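## Task

With the connecting door locked and the parts bin already out of the pass box and on the floor just in front of it, put the bin on the bench so its entire bottom rests on the bench top. The pass box crosses the wall and each of its two doors can only open once the other is completely closed; finish with both doors completely closed. Release the bin and back the robots away. No robot may tip over or be left leaning, and nothing may count as finished if a robot is what holds it in place.

## Robot and tools

ROBOTS. Two identical Hello Robot Stretch 3 units, r1 and r2. Each has a two-wheel differential base (0.33 m long, 0.34 m wide, passive omni wheel at the rear), a lift on a vertical mast, and a telescoping arm that sticks out to the robot's RIGHT side, ending in a wrist (yaw, pitch, roll) and a two-finger gripper. The base cannot slide sideways; to bring the gripper forward or back you drive the base. Turns pivot about the point between the drive wheels, 0.05 m behind the front edge; with arm in and wrist folded the swept radius is 0.28 m, larger if the wrist is unfolded.

FRAMES. Base frame: origin on the floor between the drive wheels, x forward, y left, z up. hand_pose is reported in it, at the point where closed fingertips meet. Odometry frame is the base frame where the scene began; base_odometry counts wheel turns only, so slip looks like motion. Each robot reports in its own frames, so their relative placement must be judged from images, lidar_m and the depth grids.

execute_actions. Argument actions: a list holding one action (or empty, which only returns state and images). The action is an object keyed "r1" and/or "r2"; each value may contain base, joints and contact_limits, and everything in the action starts at once. base holds exactly one key: translate_m, a relative drive in metres from the current base position, forward positive, -1 to 1; or rotate_rad, a relative turn in radians, counter-clockwise (left) positive, -3.2 to 3.2. joints holds absolute targets by name: lift_m 0 to 1.1 (arm height); arm_m 0 to 0.52 (extension); wrist_yaw_rad -1.345 to 4.42 (0 along the arm, positive toward the front, 3.0 folded over the base); wrist_pitch_rad -1.57 to 0.451 (0 level, negative tips down); wrist_roll_rad -2.911 to 2.911; gripper_m -0.089 to 0.179 (larger is wider; actual fingertip gap is a bit smaller, zero below 0.007); head_pan_rad -3.953 to 1.73 (0 forward, positive left, -1.57 faces the arm); head_tilt_rad -1.53 to 0.419 (negative down). contact_limits takes only arm_m, a motor effort percent 1 to 100 at which the arm stops. Optional cameras: a list of names such as r1_head_camera, r1_nav_camera, r1_wrist_camera, r2_... or "all"; omitted or null gives all, [] gives none. Out-of-range or unknown keys reject the whole call. A single action runs at most 15 s. Joints or robots left out may keep pushing toward earlier targets.

wait: seconds 0 to 10; commands nothing and returns state and images. zoom_image: camera name plus region [x0, y0, x1, y1] in pixels of that camera's latest image, at most 504 by 504. finished_scene: scene number; ends the scene irreversibly and reports success, then gives the next task.

RESULTS. base_status and joint_status: done, off_target (resting away from target, possibly still pushing), contact_stop (lift or arm hit something and went slack until commanded again), time_out, torque_fault (a wrist servo overloaded and is limp for 10 s). on_its_own covers uncommanded parts; its held at value is the target, not the position. motor_effort is percent of maximum, signed toward increasing joint value, bracketed peak from the last action; readings are biased and noisy; an out-of-range rest effort suggests pushing or carrying. Positive wheel effort drives forward. base_tilt in degrees, forward and right positive, with a fixed offset up to about 4 degrees. turned_by_wheels and turned_by_imu give the turn since last result. lidar_m: 12 ranges in metres, sector 1 straight ahead then counter-clockwise (4 left, 7 behind, 10 right), scanning 0.17 m above the floor, 0.15 to 12 m, blind to clear objects and its own body, sees the other robot; parts of sectors 5, 6, 9, 10 may be hidden. wrist_depth_mm (45 to 1000) and head_depth_mm (280 to 4000, image sideways) are 7x7 grids of median depths, '-' meaning no reading.

MOTION NOTES. The base is fast (0.30 m/s, 1.9 rad/s) only with lift_m under 0.30, arm_m under 0.03 and wrist_yaw_rad over 2.54; otherwise 0.10 m/s and 0.63 rad/s. Fold or unfold the wrist only with lift_m 0.32 to 0.95, pitch -0.4 and roll near 0; once folded the lift may drop to 0.25. With yaw below -0.4 keep pitch at -0.5 or lower. To grasp, command gripper_m under the object's width; to release, open at least 0.02 past where contact happened. Neither reading nor status confirms a grasp.

AVOID. Robots pressing on each other: bases touching then driving even millimetres more presses hard and can end the run. Two robots carrying one load can tip because their travel differs by up to 2.5 cm per metre. Arm pushes against solid things with the gripper above about 0.45 m, repeated pushes after a contact_stop, or driving while holding something fixed can tip a robot; snagging furniture, especially reversing, too. If tilted, reverse the last move in small steps, free the gripper, and lower lift_m to about 0.2. Avoid drops, slips, slams and long hard pushes. Leave both pass box doors fully shut and the bin resting on the bench on its own before finishing.

Each tool is called after "Request:" by a JSON object that holds its "name" and its "arguments", one argument or row to a line.

## Session

Request:
{"name": "execute_actions", "arguments": {
  "actions": []
}}

Scene clock: 0.00 s.
r1.base_odometry: x=+0.000 y=+0.000 heading=+0.000 (m, m, rad; r1's odometry frame)
r1.turned_by_wheels: +0.000 (rad since the last result)
r1.turned_by_imu: +0.000 (rad since the last result)
r1.base_tilt: forward=-0.6 right=-1.2 (deg)
r1.lidar_m: 0.97 1.11 1.87 2.49 1.92 3.32 2.03 1.13 0.96 0.96 1.10 0.97
r1.head_depth_mm: 880 884 886 887 887 889 887 / 905 906 911 908 909 911 917 / 931 933 934 936 936 938 936 / 956 963 960 961 962 960 961 / 982 989 986 988 989 991 989 / 1018 1017 1015 1019 1019 1021 1016 / 1050 1049 1049 1050 1048 1050 1054
r1.base_status: not commanded
r1.joint_positions: lift_m=+0.543 arm_m=+0.002 wrist_yaw_rad=+3.051 wrist_pitch_rad=-0.362 wrist_roll_rad=+0.012 gripper_m=+0.037 head_pan_rad=+0.005 head_tilt_rad=-0.017
r1.joint_status: not commanded
r1.motor_effort: left_wheel=+1 right_wheel=+0 lift_m=+33 arm_m=+0 wrist_yaw_rad=+0 wrist_pitch_rad=+4 wrist_roll_rad=+0 gripper_m=+0 head_pan_rad=+0 head_tilt_rad=+2 (%)
r1.hand_pose: x=-0.0004 y=+0.0836 z=+0.5682 quat_wxyz=(+0.160, +0.704, +0.095, +0.685) (m; r1's base frame)
r1.wrist_depth_mm: - - - - - - - / - - - - - - - / - - - - - - - / - - - - - - - / - - - - - - - / 838 846 - 849 809 860 807 / 714 728 - 715 728 703 697
r2.base_odometry: x=+0.000 y=+0.000 heading=+0.000 (m, m, rad; r2's odometry frame)
r2.turned_by_wheels: +0.000 (rad since the last result)
r2.turned_by_imu: +0.000 (rad since the last result)
r2.base_tilt: forward=-1.7 right=-0.9 (deg)
r2.lidar_m: 0.71 0.84 1.28 1.28 1.49 2.67 2.75 1.79 3.45 1.38 0.81 0.71
r2.head_depth_mm: 621 624 627 631 638 642 647 / 639 645 648 653 659 662 667 / 660 664 670 673 676 683 688 / 682 686 691 698 701 707 711 / 706 710 716 723 726 731 738 / 728 733 744 748 751 759 765 / 755 762 769 777 781 787 795
r2.base_status: not commanded
r2.joint_positions: lift_m=+0.388 arm_m=-0.002 wrist_yaw_rad=+3.064 wrist_pitch_rad=-0.457 wrist_roll_rad=-0.014 gripper_m=+0.037 head_pan_rad=+0.000 head_tilt_rad=+0.012
r2.joint_status: not commanded
r2.motor_effort: left_wheel=+0 right_wheel=+0 lift_m=+28 arm_m=+0 wrist_yaw_rad=+0 wrist_pitch_rad=+7 wrist_roll_rad=-1 gripper_m=+0 head_pan_rad=+0 head_tilt_rad=+1 (%)
r2.hand_pose: x=-0.0042 y=+0.0754 z=+0.3917 quat_wxyz=(+0.186, +0.689, +0.135, +0.687) (m; r2's base frame)
r2.wrist_depth_mm: - - - - - - - / - - - - - - - / - - - - - - - / 862 851 869 867 872 867 868 / 717 704 - 707 749 706 721 / 603 605 - 603 620 601 605 / 520 531 - 560 518 523 527
pictures: r1_head_camera (sideways: a quarter turn clockwise sets it upright), r1_nav_camera (sideways: a quarter turn counterclockwise sets it upright), r1_wrist_camera, r2_head_camera (sideways: a quarter turn clockwise sets it upright), r2_nav_camera (sideways: a quarter turn counterclockwise sets it upright), r2_wrist_camera
Images, in order (width x height): r1_head_camera 896x504, r1_nav_camera 672x504, r1_wrist_camera 644x364, r2_head_camera 896x504, r2_nav_camera 672x504, r2_wrist_camera 644x364.

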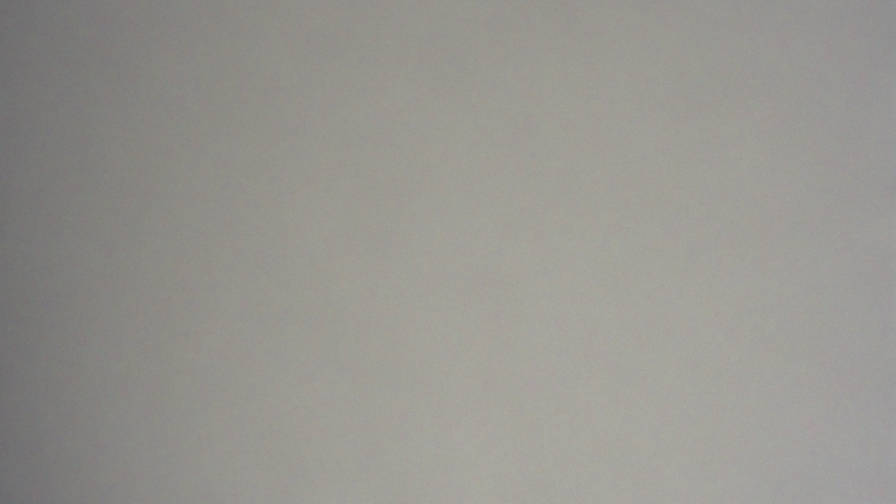

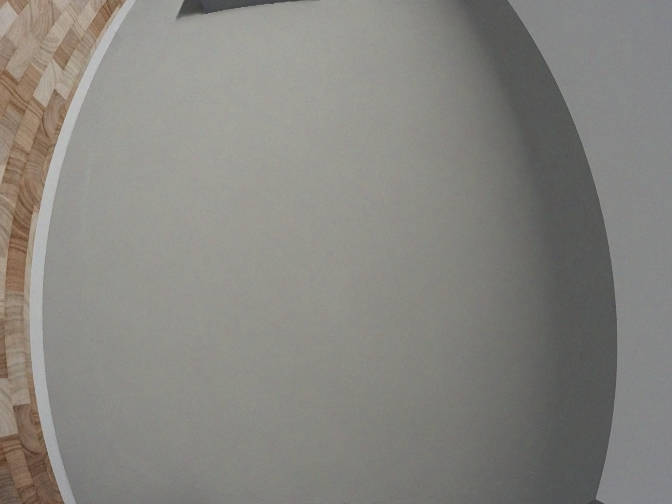

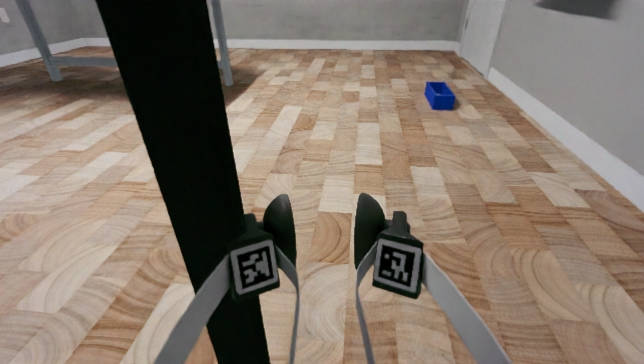

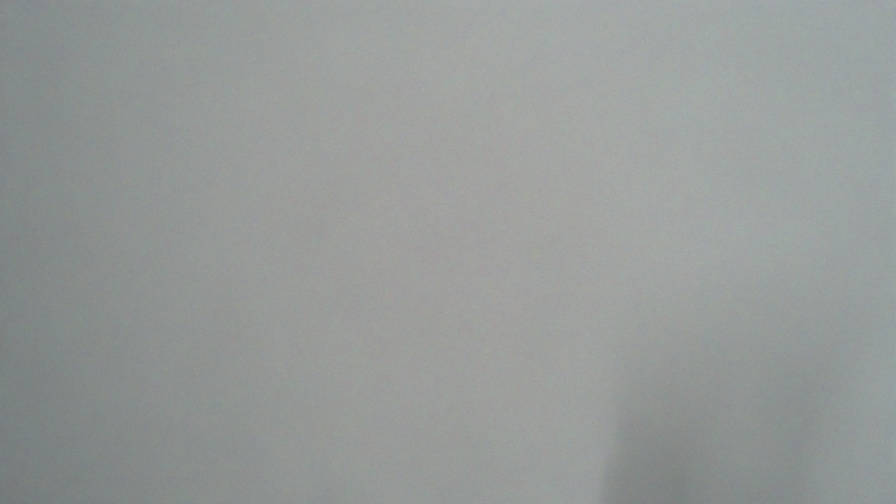

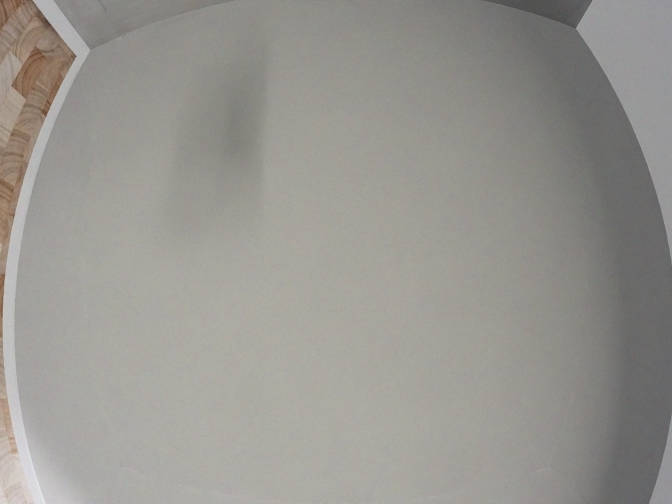

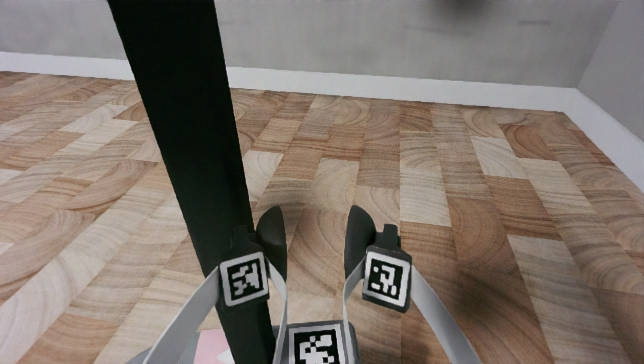

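Request:
{"name": "execute_actions", "arguments": {
  "actions": [
    {"r1":{"joints":{"head_pan_rad":1.1,"head_tilt_rad":-0.4}},"r2":{"joints":{"head_pan_rad":-1.4,"head_tilt_rad":-0.3}}}
  ],
  "cameras": ["r1_head_camera","r1_nav_camera","r2_head_camera","r2_nav_camera"]
}}

Scene clock: 4.73 s.
r1.base_odometry: x=+0.000 y=+0.000 heading=+0.000 (m, m, rad; r1's odometry frame)
r1.turned_by_wheels: +0.000 (rad since the last result)
r1.turned_by_imu: +0.000 (rad since the last result)
r1.base_tilt: forward=-0.5 right=-1.3 (deg)
r1.lidar_m: 0.97 1.11 1.87 2.49 1.92 3.32 2.03 1.13 0.96 0.96 1.09 0.97
r1.head_depth_mm: 1778 1541 1613 1839 1959 1817 1461 / 2178 1872 1844 2288 2274 1802 1467 / 2754 2903 2996 3025 2359 1797 1459 / 3380 3597 3830 3353 2251 1803 1464 / 3316 3507 3743 3411 2349 1790 1455 / 3258 3443 3692 3375 2330 1790 1456 / 3191 3423 3574 3400 2332 1793 1451
r1.base_status: not commanded
r1.joint_positions: lift_m=+0.543 arm_m=+0.002 wrist_yaw_rad=+3.051 wrist_pitch_rad=-0.362 wrist_roll_rad=+0.012 gripper_m=+0.037 head_pan_rad=+1.093 head_tilt_rad=-0.395
r1.joint_status: all done
r1.motor_effort: left_wheel=+0(0) right_wheel=-1(0) lift_m=+34(33) arm_m=+0(0) wrist_yaw_rad=+0(0) wrist_pitch_rad=+4(4) wrist_roll_rad=+0(0) gripper_m=+0(0) head_pan_rad=+3(37) head_tilt_rad=-3(34) (%)
r1.hand_pose: x=-0.0004 y=+0.0836 z=+0.5682 quat_wxyz=(+0.160, +0.704, +0.095, +0.685) (m; r1's base frame)
r1.wrist_depth_mm: - - - - - - - / - - - - - - - / - - - - - - - / - - - - - - - / - - - - - - - / 839 823 - 815 822 835 814 / 717 728 - 706 722 710 711
r2.base_odometry: x=+0.000 y=+0.000 heading=+0.000 (m, m, rad; r2's odometry frame)
r2.turned_by_wheels: +0.000 (rad since the last result)
r2.turned_by_imu: +0.000 (rad since the last result)
r2.base_tilt: forward=-1.7 right=-1.0 (deg)
r2.lidar_m: 0.71 0.84 1.28 1.28 1.50 2.69 2.76 1.79 3.45 1.38 0.81 0.71
r2.head_depth_mm: 2885 3159 3384 3519 2528 1847 1460 / 2039 2185 1789 3121 2516 1836 1455 / 1587 1586 1262 1399 2280 1843 1448 / 1306 1289 1289 1389 1828 1774 1443 / 1094 1172 1250 1338 1440 1582 1422 / 948 998 1060 1124 1203 1291 1343 / 830 868 924 970 1026 1093 1161
r2.base_status: not commanded
r2.joint_positions: lift_m=+0.388 arm_m=-0.002 wrist_yaw_rad=+3.064 wrist_pitch_rad=-0.457 wrist_roll_rad=-0.014 gripper_m=+0.037 head_pan_rad=-1.393 head_tilt_rad=-0.296
r2.joint_status: all done
r2.motor_effort: left_wheel=+0(0) right_wheel=+0(0) lift_m=+28(27) arm_m=+0(0) wrist_yaw_rad=+0(0) wrist_pitch_rad=+8(7) wrist_roll_rad=+0(0) gripper_m=+1(1) head_pan_rad=-4(46) head_tilt_rad=-2(21) (%)
r2.hand_pose: x=-0.0042 y=+0.0754 z=+0.3917 quat_wxyz=(+0.186, +0.689, +0.135, +0.687) (m; r2's base frame)
r2.wrist_depth_mm: - - - - - - - / - - - - - - - / - - - - - - - / 875 873 844 884 848 880 869 / 710 708 - 706 743 725 720 / 597 602 - 615 611 605 608 / 522 528 - 558 527 531 526
pictures: r1_head_camera (sideways: a quarter turn clockwise sets it upright), r1_nav_camera (sideways: a quarter turn counterclockwise sets it upright), r2_head_camera (sideways: a quarter turn clockwise sets it upright), r2_nav_camera (sideways: a quarter turn counterclockwise sets it upright)
Images, in order (width x height): r1_head_camera 896x504, r1_nav_camera 672x504, r2_head_camera 896x504, r2_nav_camera 672x504.

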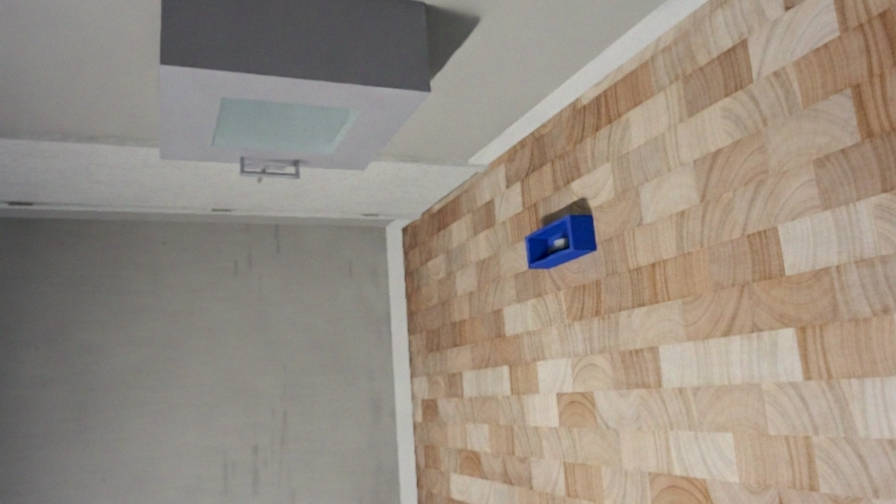

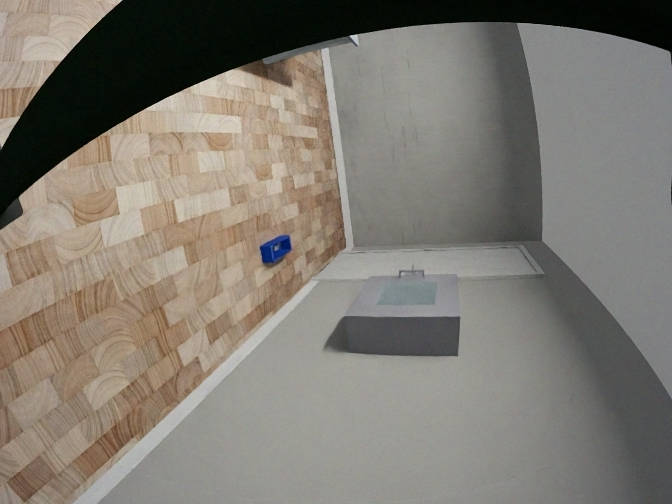

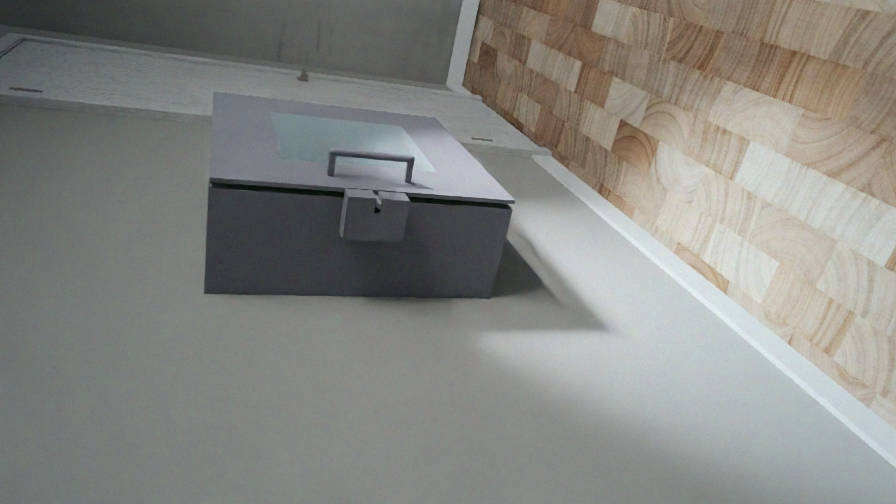

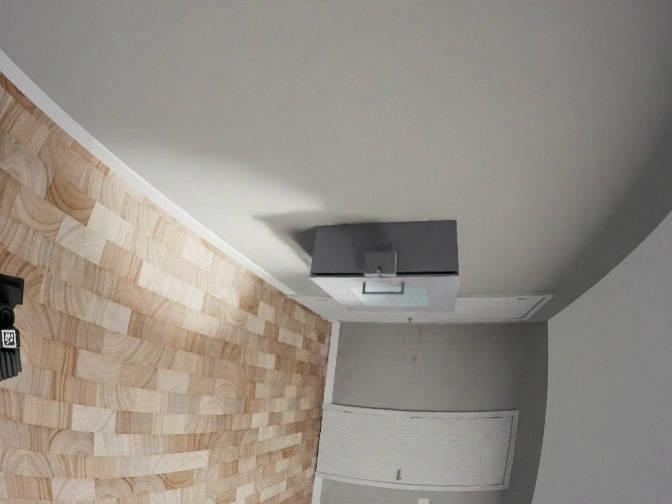

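Request:
{"name": "zoom_image", "arguments": {
  "camera": "r2_head_camera",
  "region": [180, 60, 540, 320]
}}

Request:
{"name": "zoom_image", "arguments": {
  "camera": "r1_head_camera",
  "region": [130, 0, 630, 300]
}}

Region (180, 60, 540, 320) of r2_head_camera's 896x504 image, scaled by 1.400, with more detail than that image has.

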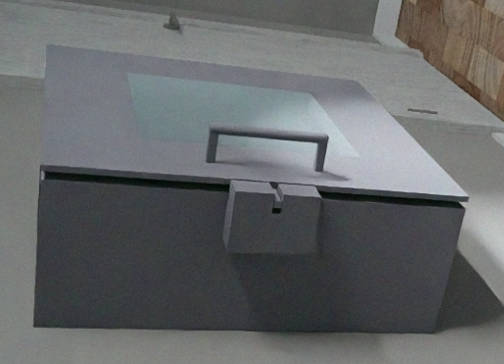

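Region (130, 0, 630, 300) of r1_head_camera's 896x504 image, scaled by 1.008, with more detail than that image has; it fills the top 302 rows of this view, and the rest is white.

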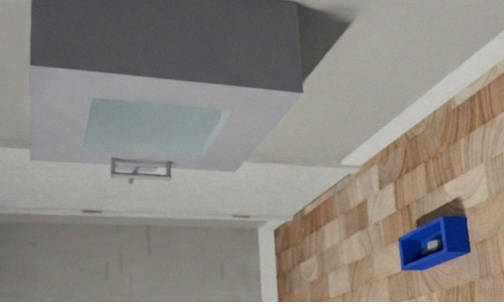

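Request:
{"name": "execute_actions", "arguments": {
  "actions": [
    {"r1":{"base":{"rotate_rad":1.3},"joints":{"lift_m":0.27,"head_pan_rad":-0.3,"head_tilt_rad":-0.6}},"r2":{"base":{"rotate_rad":1.15},"joints":{"lift_m":0.27,"head_pan_rad":-2.6,"head_tilt_rad":-0.3}}}
  ],
  "cameras": ["r1_head_camera","r2_head_camera"]
}}

Request:
{"name": "execute_actions", "arguments": {
  "actions": [
    {"r1":{"base":{"translate_m":1.0},"joints":{"head_pan_rad":-0.45,"head_tilt_rad":-0.85}},"r2":{"base":{"translate_m":-1.0},"joints":{"head_pan_rad":-1.8}}}
  ],
  "cameras": ["r1_head_camera","r1_nav_camera","r2_head_camera","r2_nav_camera"]
}}

Scene clock: 36.43 s.
r1.base_odometry: x=+0.000 y=+0.000 heading=+1.300 (m, m, rad; r1's odometry frame)
r1.turned_by_wheels: +1.300 (rad since the last result)
r1.turned_by_imu: +1.307 (rad since the last result)
r1.base_tilt: forward=-0.6 right=-1.3 (deg)
r1.lidar_m: 3.18 1.92 2.91 3.30 1.42 1.00 0.96 0.99 1.02 0.97 1.00 1.32
r1.head_depth_mm: 1449 1562 1672 1750 1767 1499 1271 / 1437 1575 1989 2094 1807 1495 1275 / 1816 1893 2545 2326 1822 1501 1277 / 2801 3028 3004 2272 1816 1491 1278 / 3347 3694 3182 2310 1814 1493 1270 / 3274 3524 3132 2287 1811 1498 1272 / 3162 3438 3202 2291 1809 1494 1271
r1.base_status: done
r1.joint_positions: lift_m=+0.270 arm_m=+0.002 wrist_yaw_rad=+3.051 wrist_pitch_rad=-0.362 wrist_roll_rad=+0.012 gripper_m=+0.037 head_pan_rad=-0.293 head_tilt_rad=-0.593
r1.joint_status: all done
r1.motor_effort: left_wheel=-3(9) right_wheel=+1(4) lift_m=+29(28) arm_m=+0(0) wrist_yaw_rad=+0(0) wrist_pitch_rad=+4(4) wrist_roll_rad=+0(0) gripper_m=+0(0) head_pan_rad=-3(39) head_tilt_rad=-4(27) (%)
r1.hand_pose: x=-0.0004 y=+0.0836 z=+0.2955 quat_wxyz=(+0.160, +0.704, +0.095, +0.685) (m; r1's base frame)
r1.wrist_depth_mm: - - - - - - - / - - - - - - - / - - - - - - - / 774 752 776 759 750 740 762 / 611 614 - 597 602 598 606 / 512 520 - 517 486 493 503 / 453 - - - 435 427 436
r2.base_odometry: x=+0.000 y=+0.000 heading=+1.150 (m, m, rad; r2's odometry frame)
r2.turned_by_wheels: +1.150 (rad since the last result)
r2.turned_by_imu: +1.158 (rad since the last result)
r2.base_tilt: forward=-1.7 right=-0.9 (deg)
r2.lidar_m: 1.28 1.29 1.61 3.34 2.24 1.79 3.46 1.17 0.77 0.71 0.72 0.90
r2.head_depth_mm: 2961 3151 3343 3517 2504 1857 1458 / 2424 2743 3148 3360 2502 1852 1448 / 1821 1769 1746 1884 2435 1817 1450 / 1445 1401 1256 1364 2058 1810 1440 / 1190 1257 1317 1400 1569 1671 1434 / 1011 1068 1136 1205 1293 1375 1378 / 885 927 978 1030 1083 1145 1223
r2.base_status: done
r2.joint_positions: lift_m=+0.270 arm_m=-0.002 wrist_yaw_rad=+3.064 wrist_pitch_rad=-0.458 wrist_roll_rad=-0.014 gripper_m=+0.037 head_pan_rad=-2.593 head_tilt_rad=-0.297
r2.joint_status: all done
r2.motor_effort: left_wheel=-2(5) right_wheel=+2(5) lift_m=+20(25) arm_m=+0(0) wrist_yaw_rad=+0(0) wrist_pitch_rad=+8(9) wrist_roll_rad=+0(0) gripper_m=+0(1) head_pan_rad=-4(49) head_tilt_rad=-1(2) (%)
r2.hand_pose: x=-0.0042 y=+0.0753 z=+0.2740 quat_wxyz=(+0.187, +0.689, +0.135, +0.687) (m; r2's base frame)
r2.wrist_depth_mm: - - - - - - - / - - - - - - - / 867 861 873 868 837 851 859 / 677 676 668 675 675 672 668 / 549 543 - 544 576 543 547 / 465 496 - - 474 467 466 / - - - - 405 408 408
pictures: r1_head_camera (sideways: a quarter turn clockwise sets it upright), r2_head_camera (sideways: a quarter turn clockwise sets it upright)
Images, in order (width x height): r1_head_camera 896x504, r2_head_camera 896x504.

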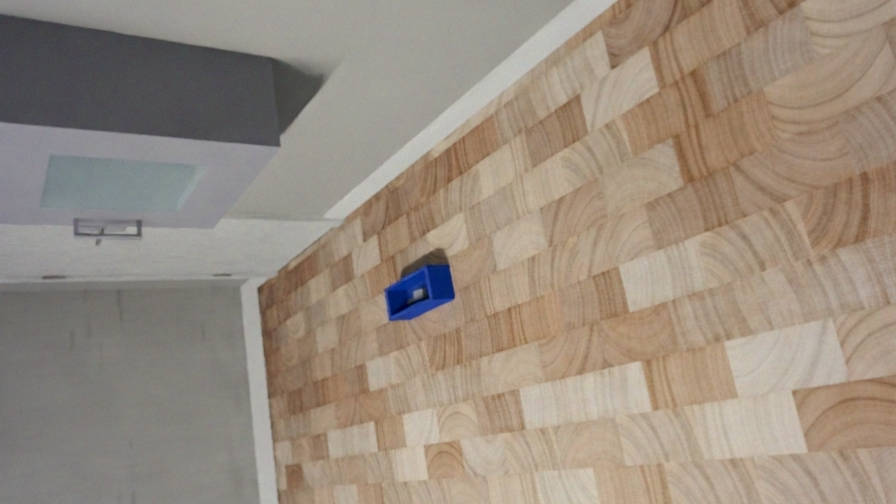

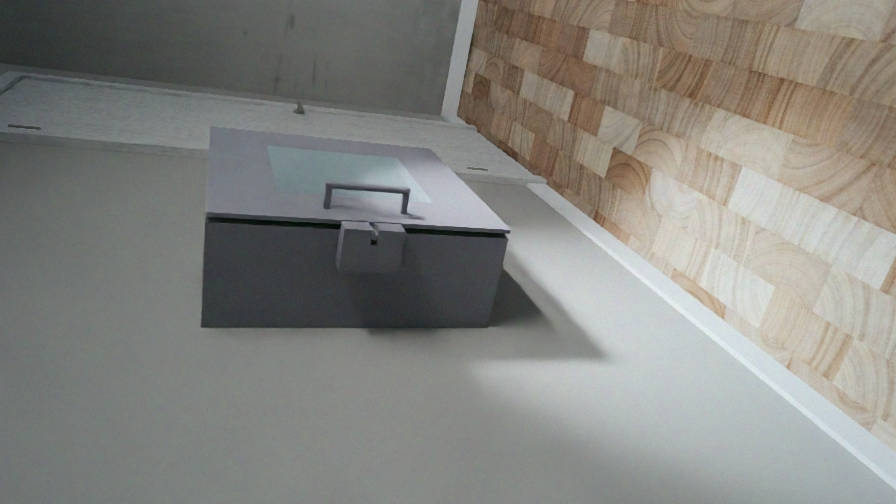

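Scene clock: 41.53 s.
r1.base_odometry: x=+0.268 y=+0.963 heading=+1.300 (m, m, rad; r1's odometry frame)
r1.turned_by_wheels: +0.000 (rad since the last result)
r1.turned_by_imu: +0.006 (rad since the last result)
r1.base_tilt: forward=-0.6 right=-1.3 (deg)
r1.lidar_m: 2.80 1.64 1.21 2.53 2.87 2.04 1.94 1.38 0.98 0.93 0.96 1.28
r1.head_depth_mm: 1222 1012 1477 1601 1470 1289 1145 / 1094 1164 1727 1710 1468 1301 1150 / 1623 1839 1983 1719 1474 1287 1146 / 1939 2222 2052 1667 1473 1287 1154 / 2400 2512 2053 1683 1475 1287 1147 / 2594 2585 2069 1731 1485 1294 1148 / 2513 2574 2063 1723 1482 1290 1154
r1.base_status: done
r1.joint_positions: lift_m=+0.270 arm_m=+0.002 wrist_yaw_rad=+3.051 wrist_pitch_rad=-0.362 wrist_roll_rad=+0.012 gripper_m=+0.037 head_pan_rad=-0.443 head_tilt_rad=-0.840
r1.joint_status: all done
r1.motor_effort: left_wheel=-3(11) right_wheel=+1(5) lift_m=+29(29) arm_m=+0(0) wrist_yaw_rad=+0(0) wrist_pitch_rad=+4(4) wrist_roll_rad=+1(0) gripper_m=+0(0) head_pan_rad=-3(17) head_tilt_rad=-6(29) (%)
r1.hand_pose: x=-0.0004 y=+0.0836 z=+0.2955 quat_wxyz=(+0.160, +0.704, +0.095, +0.685) (m; r1's base frame)
r1.wrist_depth_mm: - - - - - - - / - - - - - - - / - - - - - - - / 757 779 758 734 760 758 734 / 615 607 - 609 611 597 604 / 514 506 - 518 489 501 499 / 446 - - - 431 426 430
r2.base_odometry: x=-0.409 y=-0.913 heading=+1.150 (m, m, rad; r2's odometry frame)
r2.turned_by_wheels: +0.000 (rad since the last result)
r2.turned_by_imu: +0.002 (rad since the last result)
r2.base_tilt: forward=-1.6 right=-1.0 (deg)
r2.lidar_m: 2.20 2.29 2.88 3.44 1.24 2.69 2.46 1.39 0.91 0.84 0.85 1.07
r2.head_depth_mm: 835 882 680 1141 1056 1302 1404 / 804 841 650 1350 1050 858 1346 / 772 801 625 675 749 806 1277 / 745 771 596 641 699 766 1206 / 720 756 746 688 797 1027 1151 / 696 744 790 850 915 995 1093 / 673 714 763 817 877 948 1032
r2.base_status: done
r2.joint_positions: lift_m=+0.270 arm_m=-0.002 wrist_yaw_rad=+3.064 wrist_pitch_rad=-0.459 wrist_roll_rad=-0.014 gripper_m=+0.037 head_pan_rad=-1.807 head_tilt_rad=-0.297
r2.joint_status: all done
r2.motor_effort: left_wheel=-2(7) right_wheel=+2(4) lift_m=+20(20) arm_m=+0(0) wrist_yaw_rad=+0(0) wrist_pitch_rad=+8(8) wrist_roll_rad=+0(1) gripper_m=+0(0) head_pan_rad=+4(49) head_tilt_rad=-2(2) (%)
r2.hand_pose: x=-0.0043 y=+0.0753 z=+0.2740 quat_wxyz=(+0.187, +0.689, +0.135, +0.687) (m; r2's base frame)
r2.wrist_depth_mm: 881 922 - - - - - / 984 - - - - - - / 846 872 859 857 877 864 858 / 663 687 672 669 670 671 677 / 550 550 - 554 566 557 552 / 466 493 - - 475 469 464 / - - - - 405 406 406
pictures: r1_head_camera (sideways: a quarter turn clockwise sets it upright), r1_nav_camera (sideways: a quarter turn counterclockwise sets it upright), r2_head_camera (sideways: a quarter turn clockwise sets it upright), r2_nav_camera (sideways: a quarter turn counterclockwise sets it upright)
Images, in order (width x height): r1_head_camera 896x504, r1_nav_camera 672x504, r2_head_camera 896x504, r2_nav_camera 672x504.

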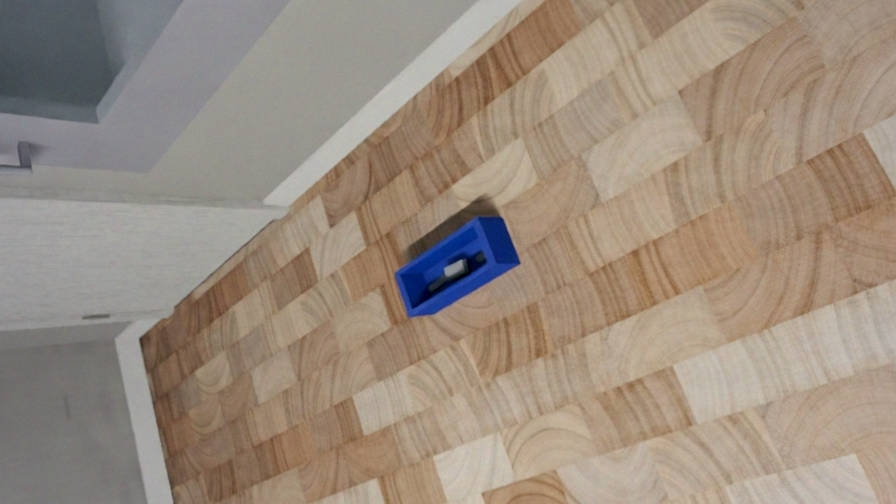

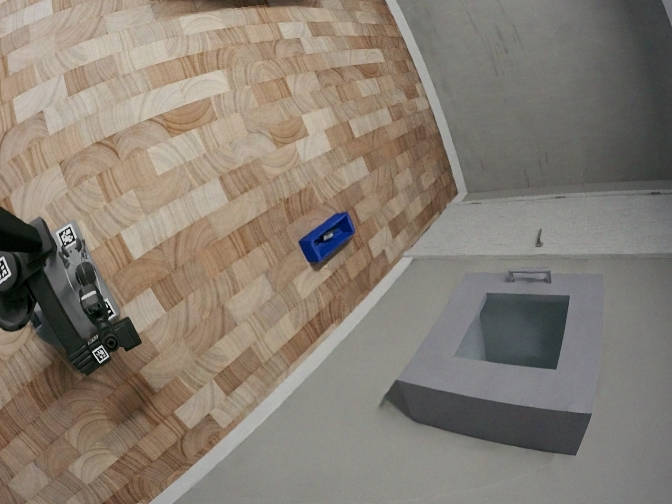

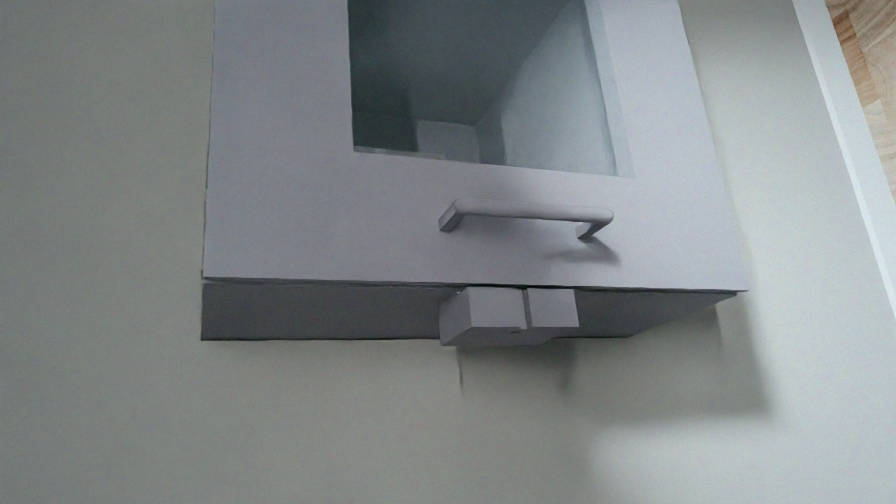

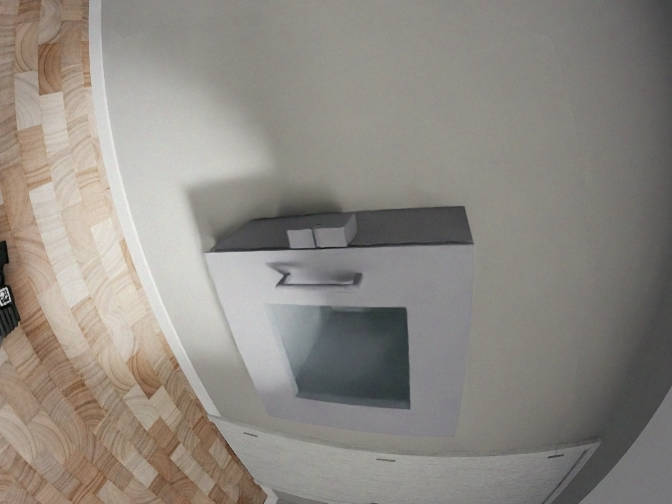

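Request:
{"name": "execute_actions", "arguments": {
  "actions": [
    {"r1":{"base":{"translate_m":0.95},"joints":{"head_pan_rad":-1.5,"head_tilt_rad":-1.2}},"r2":{"base":{"rotate_rad":0.13},"joints":{"head_pan_rad":-1.7,"head_tilt_rad":-0.5,"lift_m":0.7,"wrist_pitch_rad":-0.4,"gripper_m":0.0}}}
  ],
  "cameras": ["r1_head_camera","r1_nav_camera"]
}}

Scene clock: 57.80 s.
r1.base_odometry: x=+0.522 y=+1.879 heading=+1.300 (m, m, rad; r1's odometry frame)
r1.turned_by_wheels: +0.000 (rad since the last result)
r1.turned_by_imu: +0.005 (rad since the last result)
r1.base_tilt: forward=-0.6 right=-1.2 (deg)
r1.lidar_m: 1.86 1.92 1.10 1.07 1.07 3.03 2.89 1.33 0.94 0.90 0.93 1.22
r1.head_depth_mm: 694 1180 1433 1357 1262 1183 - / 699 1187 1438 1354 1274 - - / 706 1205 1441 1372 1284 - - / 714 1221 1439 1368 1272 1199 - / 720 1235 1473 1373 1261 1195 1117 / 1003 1250 1464 1371 1272 1193 1125 / 1016 1262 1472 1376 1281 1193 1124
r1.base_status: done
r1.joint_positions: lift_m=+0.270 arm_m=+0.002 wrist_yaw_rad=+3.051 wrist_pitch_rad=-0.362 wrist_roll_rad=+0.012 gripper_m=+0.037 head_pan_rad=-1.494 head_tilt_rad=-1.185
r1.joint_status: all done
r1.motor_effort: left_wheel=-3(10) right_wheel=+1(5) lift_m=+28(29) arm_m=+0(0) wrist_yaw_rad=+0(0) wrist_pitch_rad=+4(4) wrist_roll_rad=+0(1) gripper_m=+1(0) head_pan_rad=-2(37) head_tilt_rad=-9(36) (%)
r1.hand_pose: x=-0.0004 y=+0.0836 z=+0.2955 quat_wxyz=(+0.160, +0.704, +0.095, +0.685) (m; r1's base frame)
r1.wrist_depth_mm: - - - - - - - / - - - - - - - / - - - - - - - / 777 781 758 758 748 754 738 / 606 608 - 607 613 588 600 / 518 507 - 526 481 505 496 / 445 - - - 427 432 425
r2.base_odometry: x=-0.409 y=-0.913 heading=+1.280 (m, m, rad; r2's odometry frame)
r2.turned_by_wheels: +0.130 (rad since the last result)
r2.turned_by_imu: +0.131 (rad since the last result)
r2.base_tilt: forward=-1.7 right=-0.9 (deg)
r2.lidar_m: 2.27 2.36 3.22 1.71 1.12 2.55 2.45 1.19 0.88 0.84 0.88 1.19
r2.head_depth_mm: 513 552 605 699 802 1366 1278 / 583 565 618 683 791 1331 1267 / 693 749 763 788 1064 1302 1260 / 696 765 851 957 1094 1273 1247 / 685 756 839 945 1081 1267 1251 / 677 748 829 931 1064 1228 1251 / 674 739 817 916 1044 1206 1245
r2.base_status: done
r2.joint_positions: lift_m=+0.700 arm_m=-0.002 wrist_yaw_rad=+3.064 wrist_pitch_rad=-0.420 wrist_roll_rad=-0.014 gripper_m=+0.000 head_pan_rad=-1.707 head_tilt_rad=-0.494
r2.joint_status: all done
r2.motor_effort: left_wheel=-1(6) right_wheel=+2(6) lift_m=+33(35) arm_m=+0(0) wrist_yaw_rad=+0(0) wrist_pitch_rad=+11(13) wrist_roll_rad=+0(0) gripper_m=-2(83) head_pan_rad=+4(17) head_tilt_rad=-2(18) (%)
r2.hand_pose: x=-0.0039 y=+0.0802 z=+0.7118 quat_wxyz=(+0.174, +0.692, +0.122, +0.690) (m; r2's base frame)
r2.wrist_depth_mm: - - - - - - - / - - - - - - - / - - - - - - - / - - - - - - - / - - - - - - - / 1000 - - - - 990 - / 855 862 - 849 866 857 872
pictures: r1_head_camera (sideways: a quarter turn clockwise sets it upright), r1_nav_camera (sideways: a quarter turn counterclockwise sets it upright)
Images, in order (width x height): r1_head_camera 896x504, r1_nav_camera 672x504.

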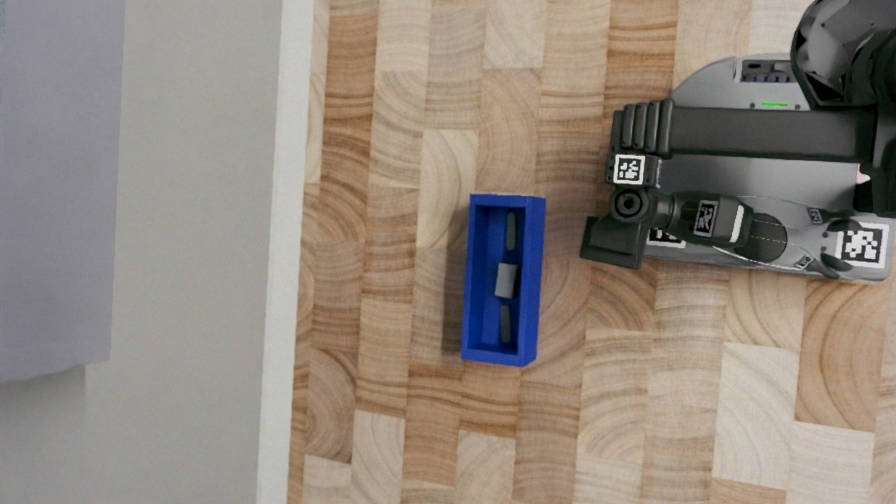

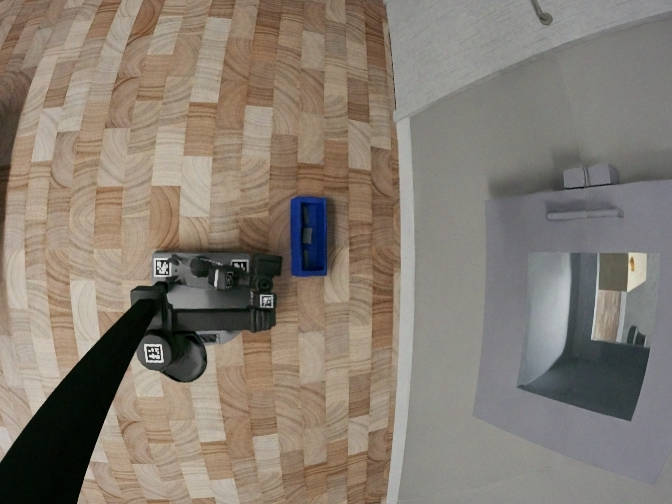

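Request:
{"name": "execute_actions", "arguments": {
  "actions": [
    {"r1":{"base":{"translate_m":0.12},"joints":{"lift_m":0.42,"wrist_pitch_rad":-0.4}},"r2":{"base":{"translate_m":-0.2},"joints":{"wrist_yaw_rad":0.0}}}
  ],
  "cameras": []
}}

Request:
{"name": "execute_actions", "arguments": {
  "actions": [
    {"r1":{"joints":{"wrist_yaw_rad":0.0}},"r2":{"joints":{"wrist_pitch_rad":0.0,"head_pan_rad":-1.57,"head_tilt_rad":-0.7}}}
  ],
  "cameras": ["r2_head_camera","r2_wrist_camera"]
}}

Scene clock: 71.43 s.
r1.base_odometry: x=+0.554 y=+1.994 heading=+1.300 (m, m, rad; r1's odometry frame)
r1.turned_by_wheels: +0.000 (rad since the last result)
r1.turned_by_imu: +0.000 (rad since the last result)
r1.base_tilt: forward=-0.6 right=-1.2 (deg)
r1.lidar_m: 1.74 1.79 2.40 1.08 3.51 3.13 3.00 1.31 0.94 0.90 0.93 1.22
r1.head_depth_mm: 690 1177 1429 1364 1266 1193 - / 694 1186 1436 1362 1276 - - / 704 1203 1447 1368 1272 - - / 751 1213 1452 1368 1265 1199 - / 992 1231 1458 1371 1269 1187 1120 / 997 1243 1472 1371 1273 1194 1121 / 1010 1252 1472 1382 1283 1198 1123
r1.base_status: done
r1.joint_positions: lift_m=+0.420 arm_m=+0.002 wrist_yaw_rad=+3.051 wrist_pitch_rad=-0.412 wrist_roll_rad=+0.012 gripper_m=+0.037 head_pan_rad=-1.494 head_tilt_rad=-1.186
r1.joint_status: all done
r1.motor_effort: left_wheel=-2(12) right_wheel=+1(6) lift_m=+38(38) arm_m=+0(0) wrist_yaw_rad=+0(0) wrist_pitch_rad=+3(3) wrist_roll_rad=+0(0) gripper_m=+0(0) head_pan_rad=-2(3) head_tilt_rad=-9(9) (%)
r1.hand_pose: x=-0.0009 y=+0.0777 z=+0.4338 quat_wxyz=(+0.177, +0.702, +0.112, +0.681) (m; r1's base frame)
r1.wrist_depth_mm: - - - - - - - / - - - - - - - / - - - - - - - / 979 955 922 947 939 947 934 / 804 782 - 775 788 749 759 / 670 649 - 640 627 645 658 / 566 564 545 567 569 570 563
r2.base_odometry: x=-0.466 y=-1.104 heading=+1.280 (m, m, rad; r2's odometry frame)
r2.turned_by_wheels: +0.000 (rad since the last result)
r2.turned_by_imu: +0.001 (rad since the last result)
r2.base_tilt: forward=-1.8 right=-0.9 (deg)
r2.lidar_m: 2.47 2.57 3.49 1.08 1.12 2.35 2.26 1.20 0.87 0.84 0.87 1.20
r2.head_depth_mm: 514 553 1216 1055 804 1360 1268 / 508 545 1294 1057 792 1338 1278 / 502 540 1266 1000 772 1306 1273 / 498 533 585 659 766 1285 1286 / 498 535 597 661 784 1254 1260 / 679 748 806 928 1063 1234 1244 / 675 739 817 917 1045 1211 1238
r2.base_status: done
r2.joint_positions: lift_m=+0.700 arm_m=-0.002 wrist_yaw_rad=+0.001 wrist_pitch_rad=-0.420 wrist_roll_rad=-0.014 gripper_m=+0.000 head_pan_rad=-1.707 head_tilt_rad=-0.494
r2.joint_status: all done
r2.motor_effort: left_wheel=-2(5) right_wheel=+2(3) lift_m=+33(33) arm_m=+1(0) wrist_yaw_rad=-1(1) wrist_pitch_rad=+11(11) wrist_roll_rad=+0(0) gripper_m=-2(3) head_pan_rad=+4(3) head_tilt_rad=-2(3) (%)
r2.hand_pose: x=-0.0212 y=-0.3673 z=+0.7118 quat_wxyz=(+0.697, +0.149, -0.686, -0.146) (m; r2's base frame)
r2.wrist_depth_mm: 531 538 532 323 323 323 324 / 573 589 587 350 352 355 355 / 637 651 653 654 652 663 670 / 718 726 714 718 729 738 724 / 785 808 821 - 831 812 833 / 895 888 922 - 894 921 938 / 857 872 868 866 873 872 851
pictures: none
No camera images: the call's "cameras" was empty. Leave "cameras" out to get every camera's image.

Scene clock: 73.97 s.
r1.base_odometry: x=+0.554 y=+1.994 heading=+1.300 (m, m, rad; r1's odometry frame)
r1.turned_by_wheels: +0.000 (rad since the last result)
r1.turned_by_imu: +0.000 (rad since the last result)
r1.base_tilt: forward=-0.5 right=-1.2 (deg)
r1.lidar_m: 1.74 1.79 2.41 1.08 3.50 3.14 3.00 1.31 0.94 0.90 0.93 1.22
r1.head_depth_mm: 692 1172 1426 1359 1262 1181 - / 696 1182 1441 1360 1281 - - / 703 1201 1446 1377 - - - / 751 1213 1449 1370 1265 1194 - / 991 1227 1458 1367 1279 1188 1115 / 1001 1245 1474 1378 1279 1193 1122 / 1009 1255 1465 1373 1280 1200 1124
r1.base_status: not commanded
r1.joint_positions: lift_m=+0.420 arm_m=+0.002 wrist_yaw_rad=+0.004 wrist_pitch_rad=-0.412 wrist_roll_rad=+0.012 gripper_m=+0.037 head_pan_rad=-1.494 head_tilt_rad=-1.186
r1.joint_status: all done
r1.motor_effort: left_wheel=-3(3) right_wheel=+1(1) lift_m=+38(38) arm_m=+0(0) wrist_yaw_rad=-6(6) wrist_pitch_rad=+3(3) wrist_roll_rad=+0(0) gripper_m=+0(0) head_pan_rad=-2(3) head_tilt_rad=-9(9) (%)
r1.hand_pose: x=-0.0207 y=-0.3716 z=+0.4338 quat_wxyz=(+0.688, +0.145, -0.696, -0.145) (m; r1's base frame)
r1.wrist_depth_mm: 569 574 574 584 596 606 608 / 628 627 630 634 647 662 675 / 662 692 687 708 714 730 722 / 742 754 770 780 780 797 809 / 766 769 794 774 806 762 774 / 657 662 645 643 638 653 649 / 566 564 561 567 568 572 557
r2.base_odometry: x=-0.466 y=-1.104 heading=+1.280 (m, m, rad; r2's odometry frame)
r2.turned_by_wheels: +0.000 (rad since the last result)
r2.turned_by_imu: +0.000 (rad since the last result)
r2.base_tilt: forward=-1.8 right=-1.0 (deg)
r2.lidar_m: 2.47 2.56 3.50 1.08 1.12 2.35 2.25 1.20 0.88 0.84 0.88 1.20
r2.head_depth_mm: 489 1856 1015 783 1335 1344 1204 / 490 569 936 767 1342 1334 1231 / 494 540 632 770 1357 1338 - / 684 583 664 817 1371 1389 - / 707 793 937 1114 1365 1319 1152 / 709 807 940 1113 1376 1323 1142 / 715 812 942 1122 1380 1307 1143
r2.base_status: not commanded
r2.joint_positions: lift_m=+0.700 arm_m=-0.002 wrist_yaw_rad=+0.001 wrist_pitch_rad=-0.025 wrist_roll_rad=-0.014 gripper_m=+0.000 head_pan_rad=-1.577 head_tilt_rad=-0.691
r2.joint_status: all done
r2.motor_effort: left_wheel=-1(1) right_wheel=+1(2) lift_m=+33(33) arm_m=+0(0) wrist_yaw_rad=-1(2) wrist_pitch_rad=+13(12) wrist_roll_rad=+0(0) gripper_m=-3(2) head_pan_rad=+4(19) head_tilt_rad=-3(18) (%)
r2.hand_pose: x=-0.0211 y=-0.3988 z=+0.8080 quat_wxyz=(+0.712, +0.010, -0.702, -0.008) (m; r2's base frame)
r2.wrist_depth_mm: 552 555 553 333 341 869 601 / 573 576 568 343 351 891 599 / 585 591 586 356 361 893 598 / 602 604 608 370 371 373 373 / 628 624 633 - 386 385 382 / 659 648 649 - 654 668 674 / 669 687 682 690 686 701 691
pictures: r2_head_camera (sideways: a quarter turn clockwise sets it upright), r2_wrist_camera
Images, in order (width x height): r2_head_camera 896x504, r2_wrist_camera 644x364.

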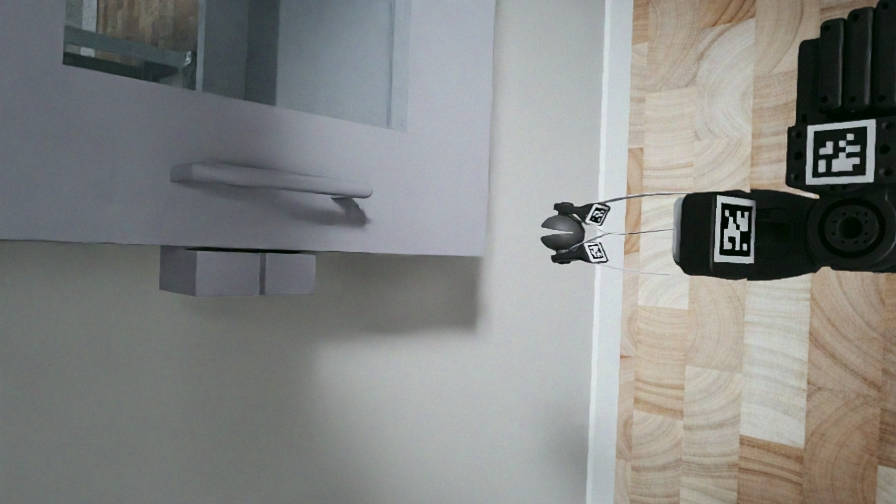

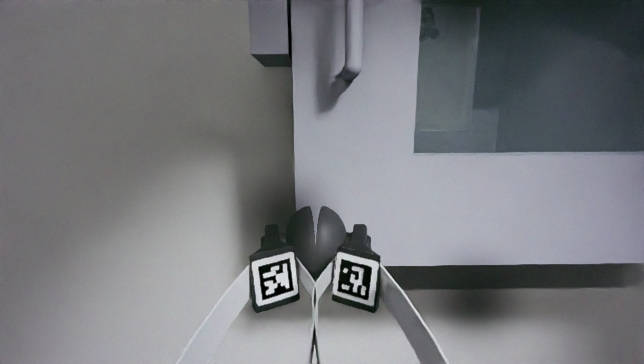

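Request:
{"name": "execute_actions", "arguments": {
  "actions": [
    {"r1":{"joints":{"wrist_pitch_rad":-1.57,"wrist_roll_rad":1.57,"gripper_m":0.179,"arm_m":0.15}},"r2":{"base":{"translate_m":-0.04},"joints":{"arm_m":0.13,"lift_m":0.71}}}
  ],
  "cameras": ["r1_head_camera","r1_wrist_camera","r2_head_camera","r2_wrist_camera"]
}}

Scene clock: 80.43 s.
r1.base_odometry: x=+0.554 y=+1.994 heading=+1.300 (m, m, rad; r1's odometry frame)
r1.turned_by_wheels: +0.000 (rad since the last result)
r1.turned_by_imu: +0.000 (rad since the last result)
r1.base_tilt: forward=-0.5 right=-1.2 (deg)
r1.lidar_m: 1.74 1.79 2.40 1.08 3.50 3.14 2.99 1.32 0.94 0.90 0.93 1.21
r1.head_depth_mm: 688 1173 1430 1357 1263 1184 - / 696 1187 1437 1385 - - - / 705 1209 1444 1396 1262 - - / 752 1215 1439 1375 1260 1198 - / 993 1222 1453 1376 1275 1187 1116 / 1000 1245 1469 1368 1278 1196 1121 / 1010 1255 1476 1366 1288 1198 1123
r1.base_status: not commanded
r1.joint_positions: lift_m=+0.420 arm_m=+0.150 wrist_yaw_rad=+0.003 wrist_pitch_rad=-1.559 wrist_roll_rad=+1.564 gripper_m=+0.179 head_pan_rad=-1.494 head_tilt_rad=-1.186
r1.joint_status: all done
r1.motor_effort: left_wheel=-3(3) right_wheel=+1(1) lift_m=+38(38) arm_m=+3(7) wrist_yaw_rad=-4(5) wrist_pitch_rad=-3(3) wrist_roll_rad=+3(4) gripper_m=+1(89) head_pan_rad=-3(2) head_tilt_rad=-8(9) (%)
r1.hand_pose: x=-0.0216 y=-0.2732 z=+0.3020 quat_wxyz=(+0.004, +0.003, -0.711, -0.703) (m; r1's base frame)
r1.wrist_depth_mm: 426 425 425 425 424 - - / 441 441 393 435 432 - - / 458 454 440 444 458 - - / 470 462 436 472 459 - - / 492 482 468 484 490 - 487 / 509 511 426 505 498 492 490 / 534 529 512 514 525 526 517
r2.base_odometry: x=-0.478 y=-1.143 heading=+1.279 (m, m, rad; r2's odometry frame)
r2.turned_by_wheels: +0.000 (rad since the last result)
r2.turned_by_imu: +0.000 (rad since the last result)
r2.base_tilt: forward=-1.6 right=-0.9 (deg)
r2.lidar_m: 2.51 2.60 3.54 1.08 1.12 2.30 2.21 1.20 0.88 0.85 0.88 1.19
r2.head_depth_mm: 2548 2866 1019 784 1351 1361 - / 500 1206 1004 767 1305 - 1161 / 492 560 650 768 1277 - 1159 / 494 550 635 752 - 1286 1157 / 709 601 938 1114 1370 1319 1148 / 709 809 938 1120 1383 1316 1145 / 714 811 945 1119 1368 1313 1144
r2.base_status: done
r2.joint_positions: lift_m=+0.710 arm_m=+0.130 wrist_yaw_rad=+0.000 wrist_pitch_rad=-0.023 wrist_roll_rad=-0.014 gripper_m=+0.000 head_pan_rad=-1.577 head_tilt_rad=-0.691
r2.joint_status: all done
r2.motor_effort: left_wheel=-1(5) right_wheel=+2(3) lift_m=+33(35) arm_m=+5(5) wrist_yaw_rad=+0(1) wrist_pitch_rad=+13(14) wrist_roll_rad=+0(0) gripper_m=-2(2) head_pan_rad=+5(4) head_tilt_rad=-4(4) (%)
r2.hand_pose: x=-0.0214 y=-0.5302 z=+0.8183 quat_wxyz=(+0.712, +0.009, -0.702, -0.008) (m; r2's base frame)
r2.wrist_depth_mm: 432 429 211 210 215 742 553 / 448 446 221 220 222 765 554 / 457 461 229 226 803 804 555 / 474 480 237 234 238 652 268 / 490 495 488 - 244 246 246 / 507 505 512 - 252 254 254 / 532 527 530 259 260 263 265
pictures: r1_head_camera (sideways: a quarter turn clockwise sets it upright), r1_wrist_camera, r2_head_camera (sideways: a quarter turn clockwise sets it upright), r2_wrist_camera
Images, in order (width x height): r1_head_camera 896x504, r1_wrist_camera 644x364, r2_head_camera 896x504, r2_wrist_camera 644x364.

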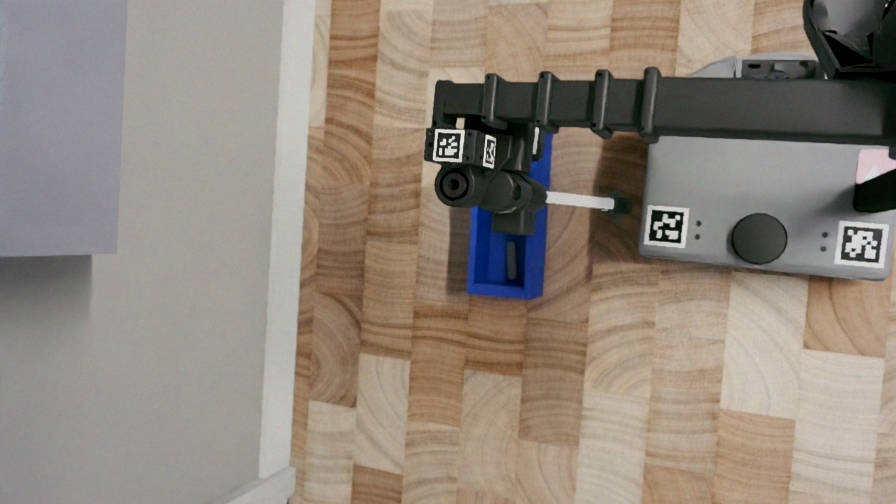

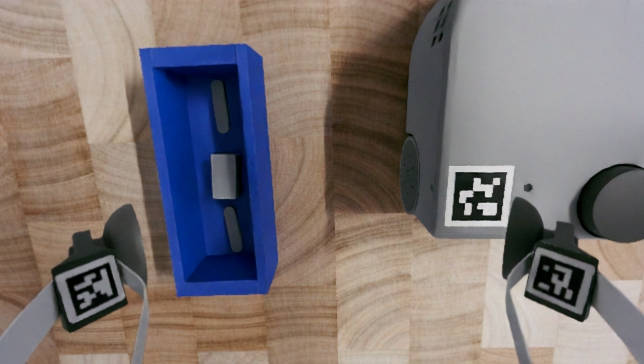

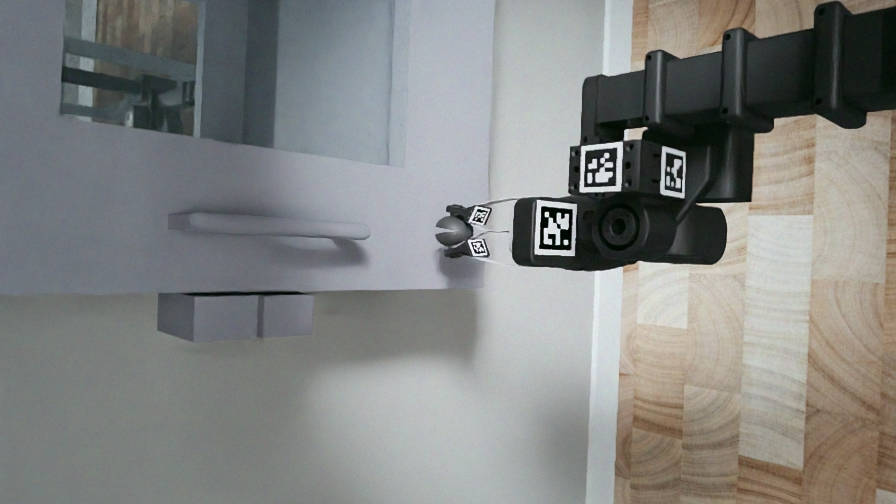

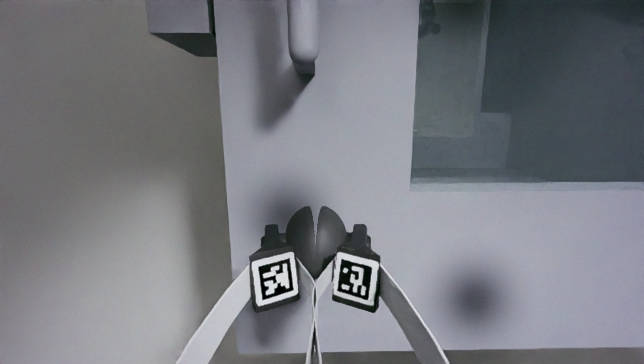

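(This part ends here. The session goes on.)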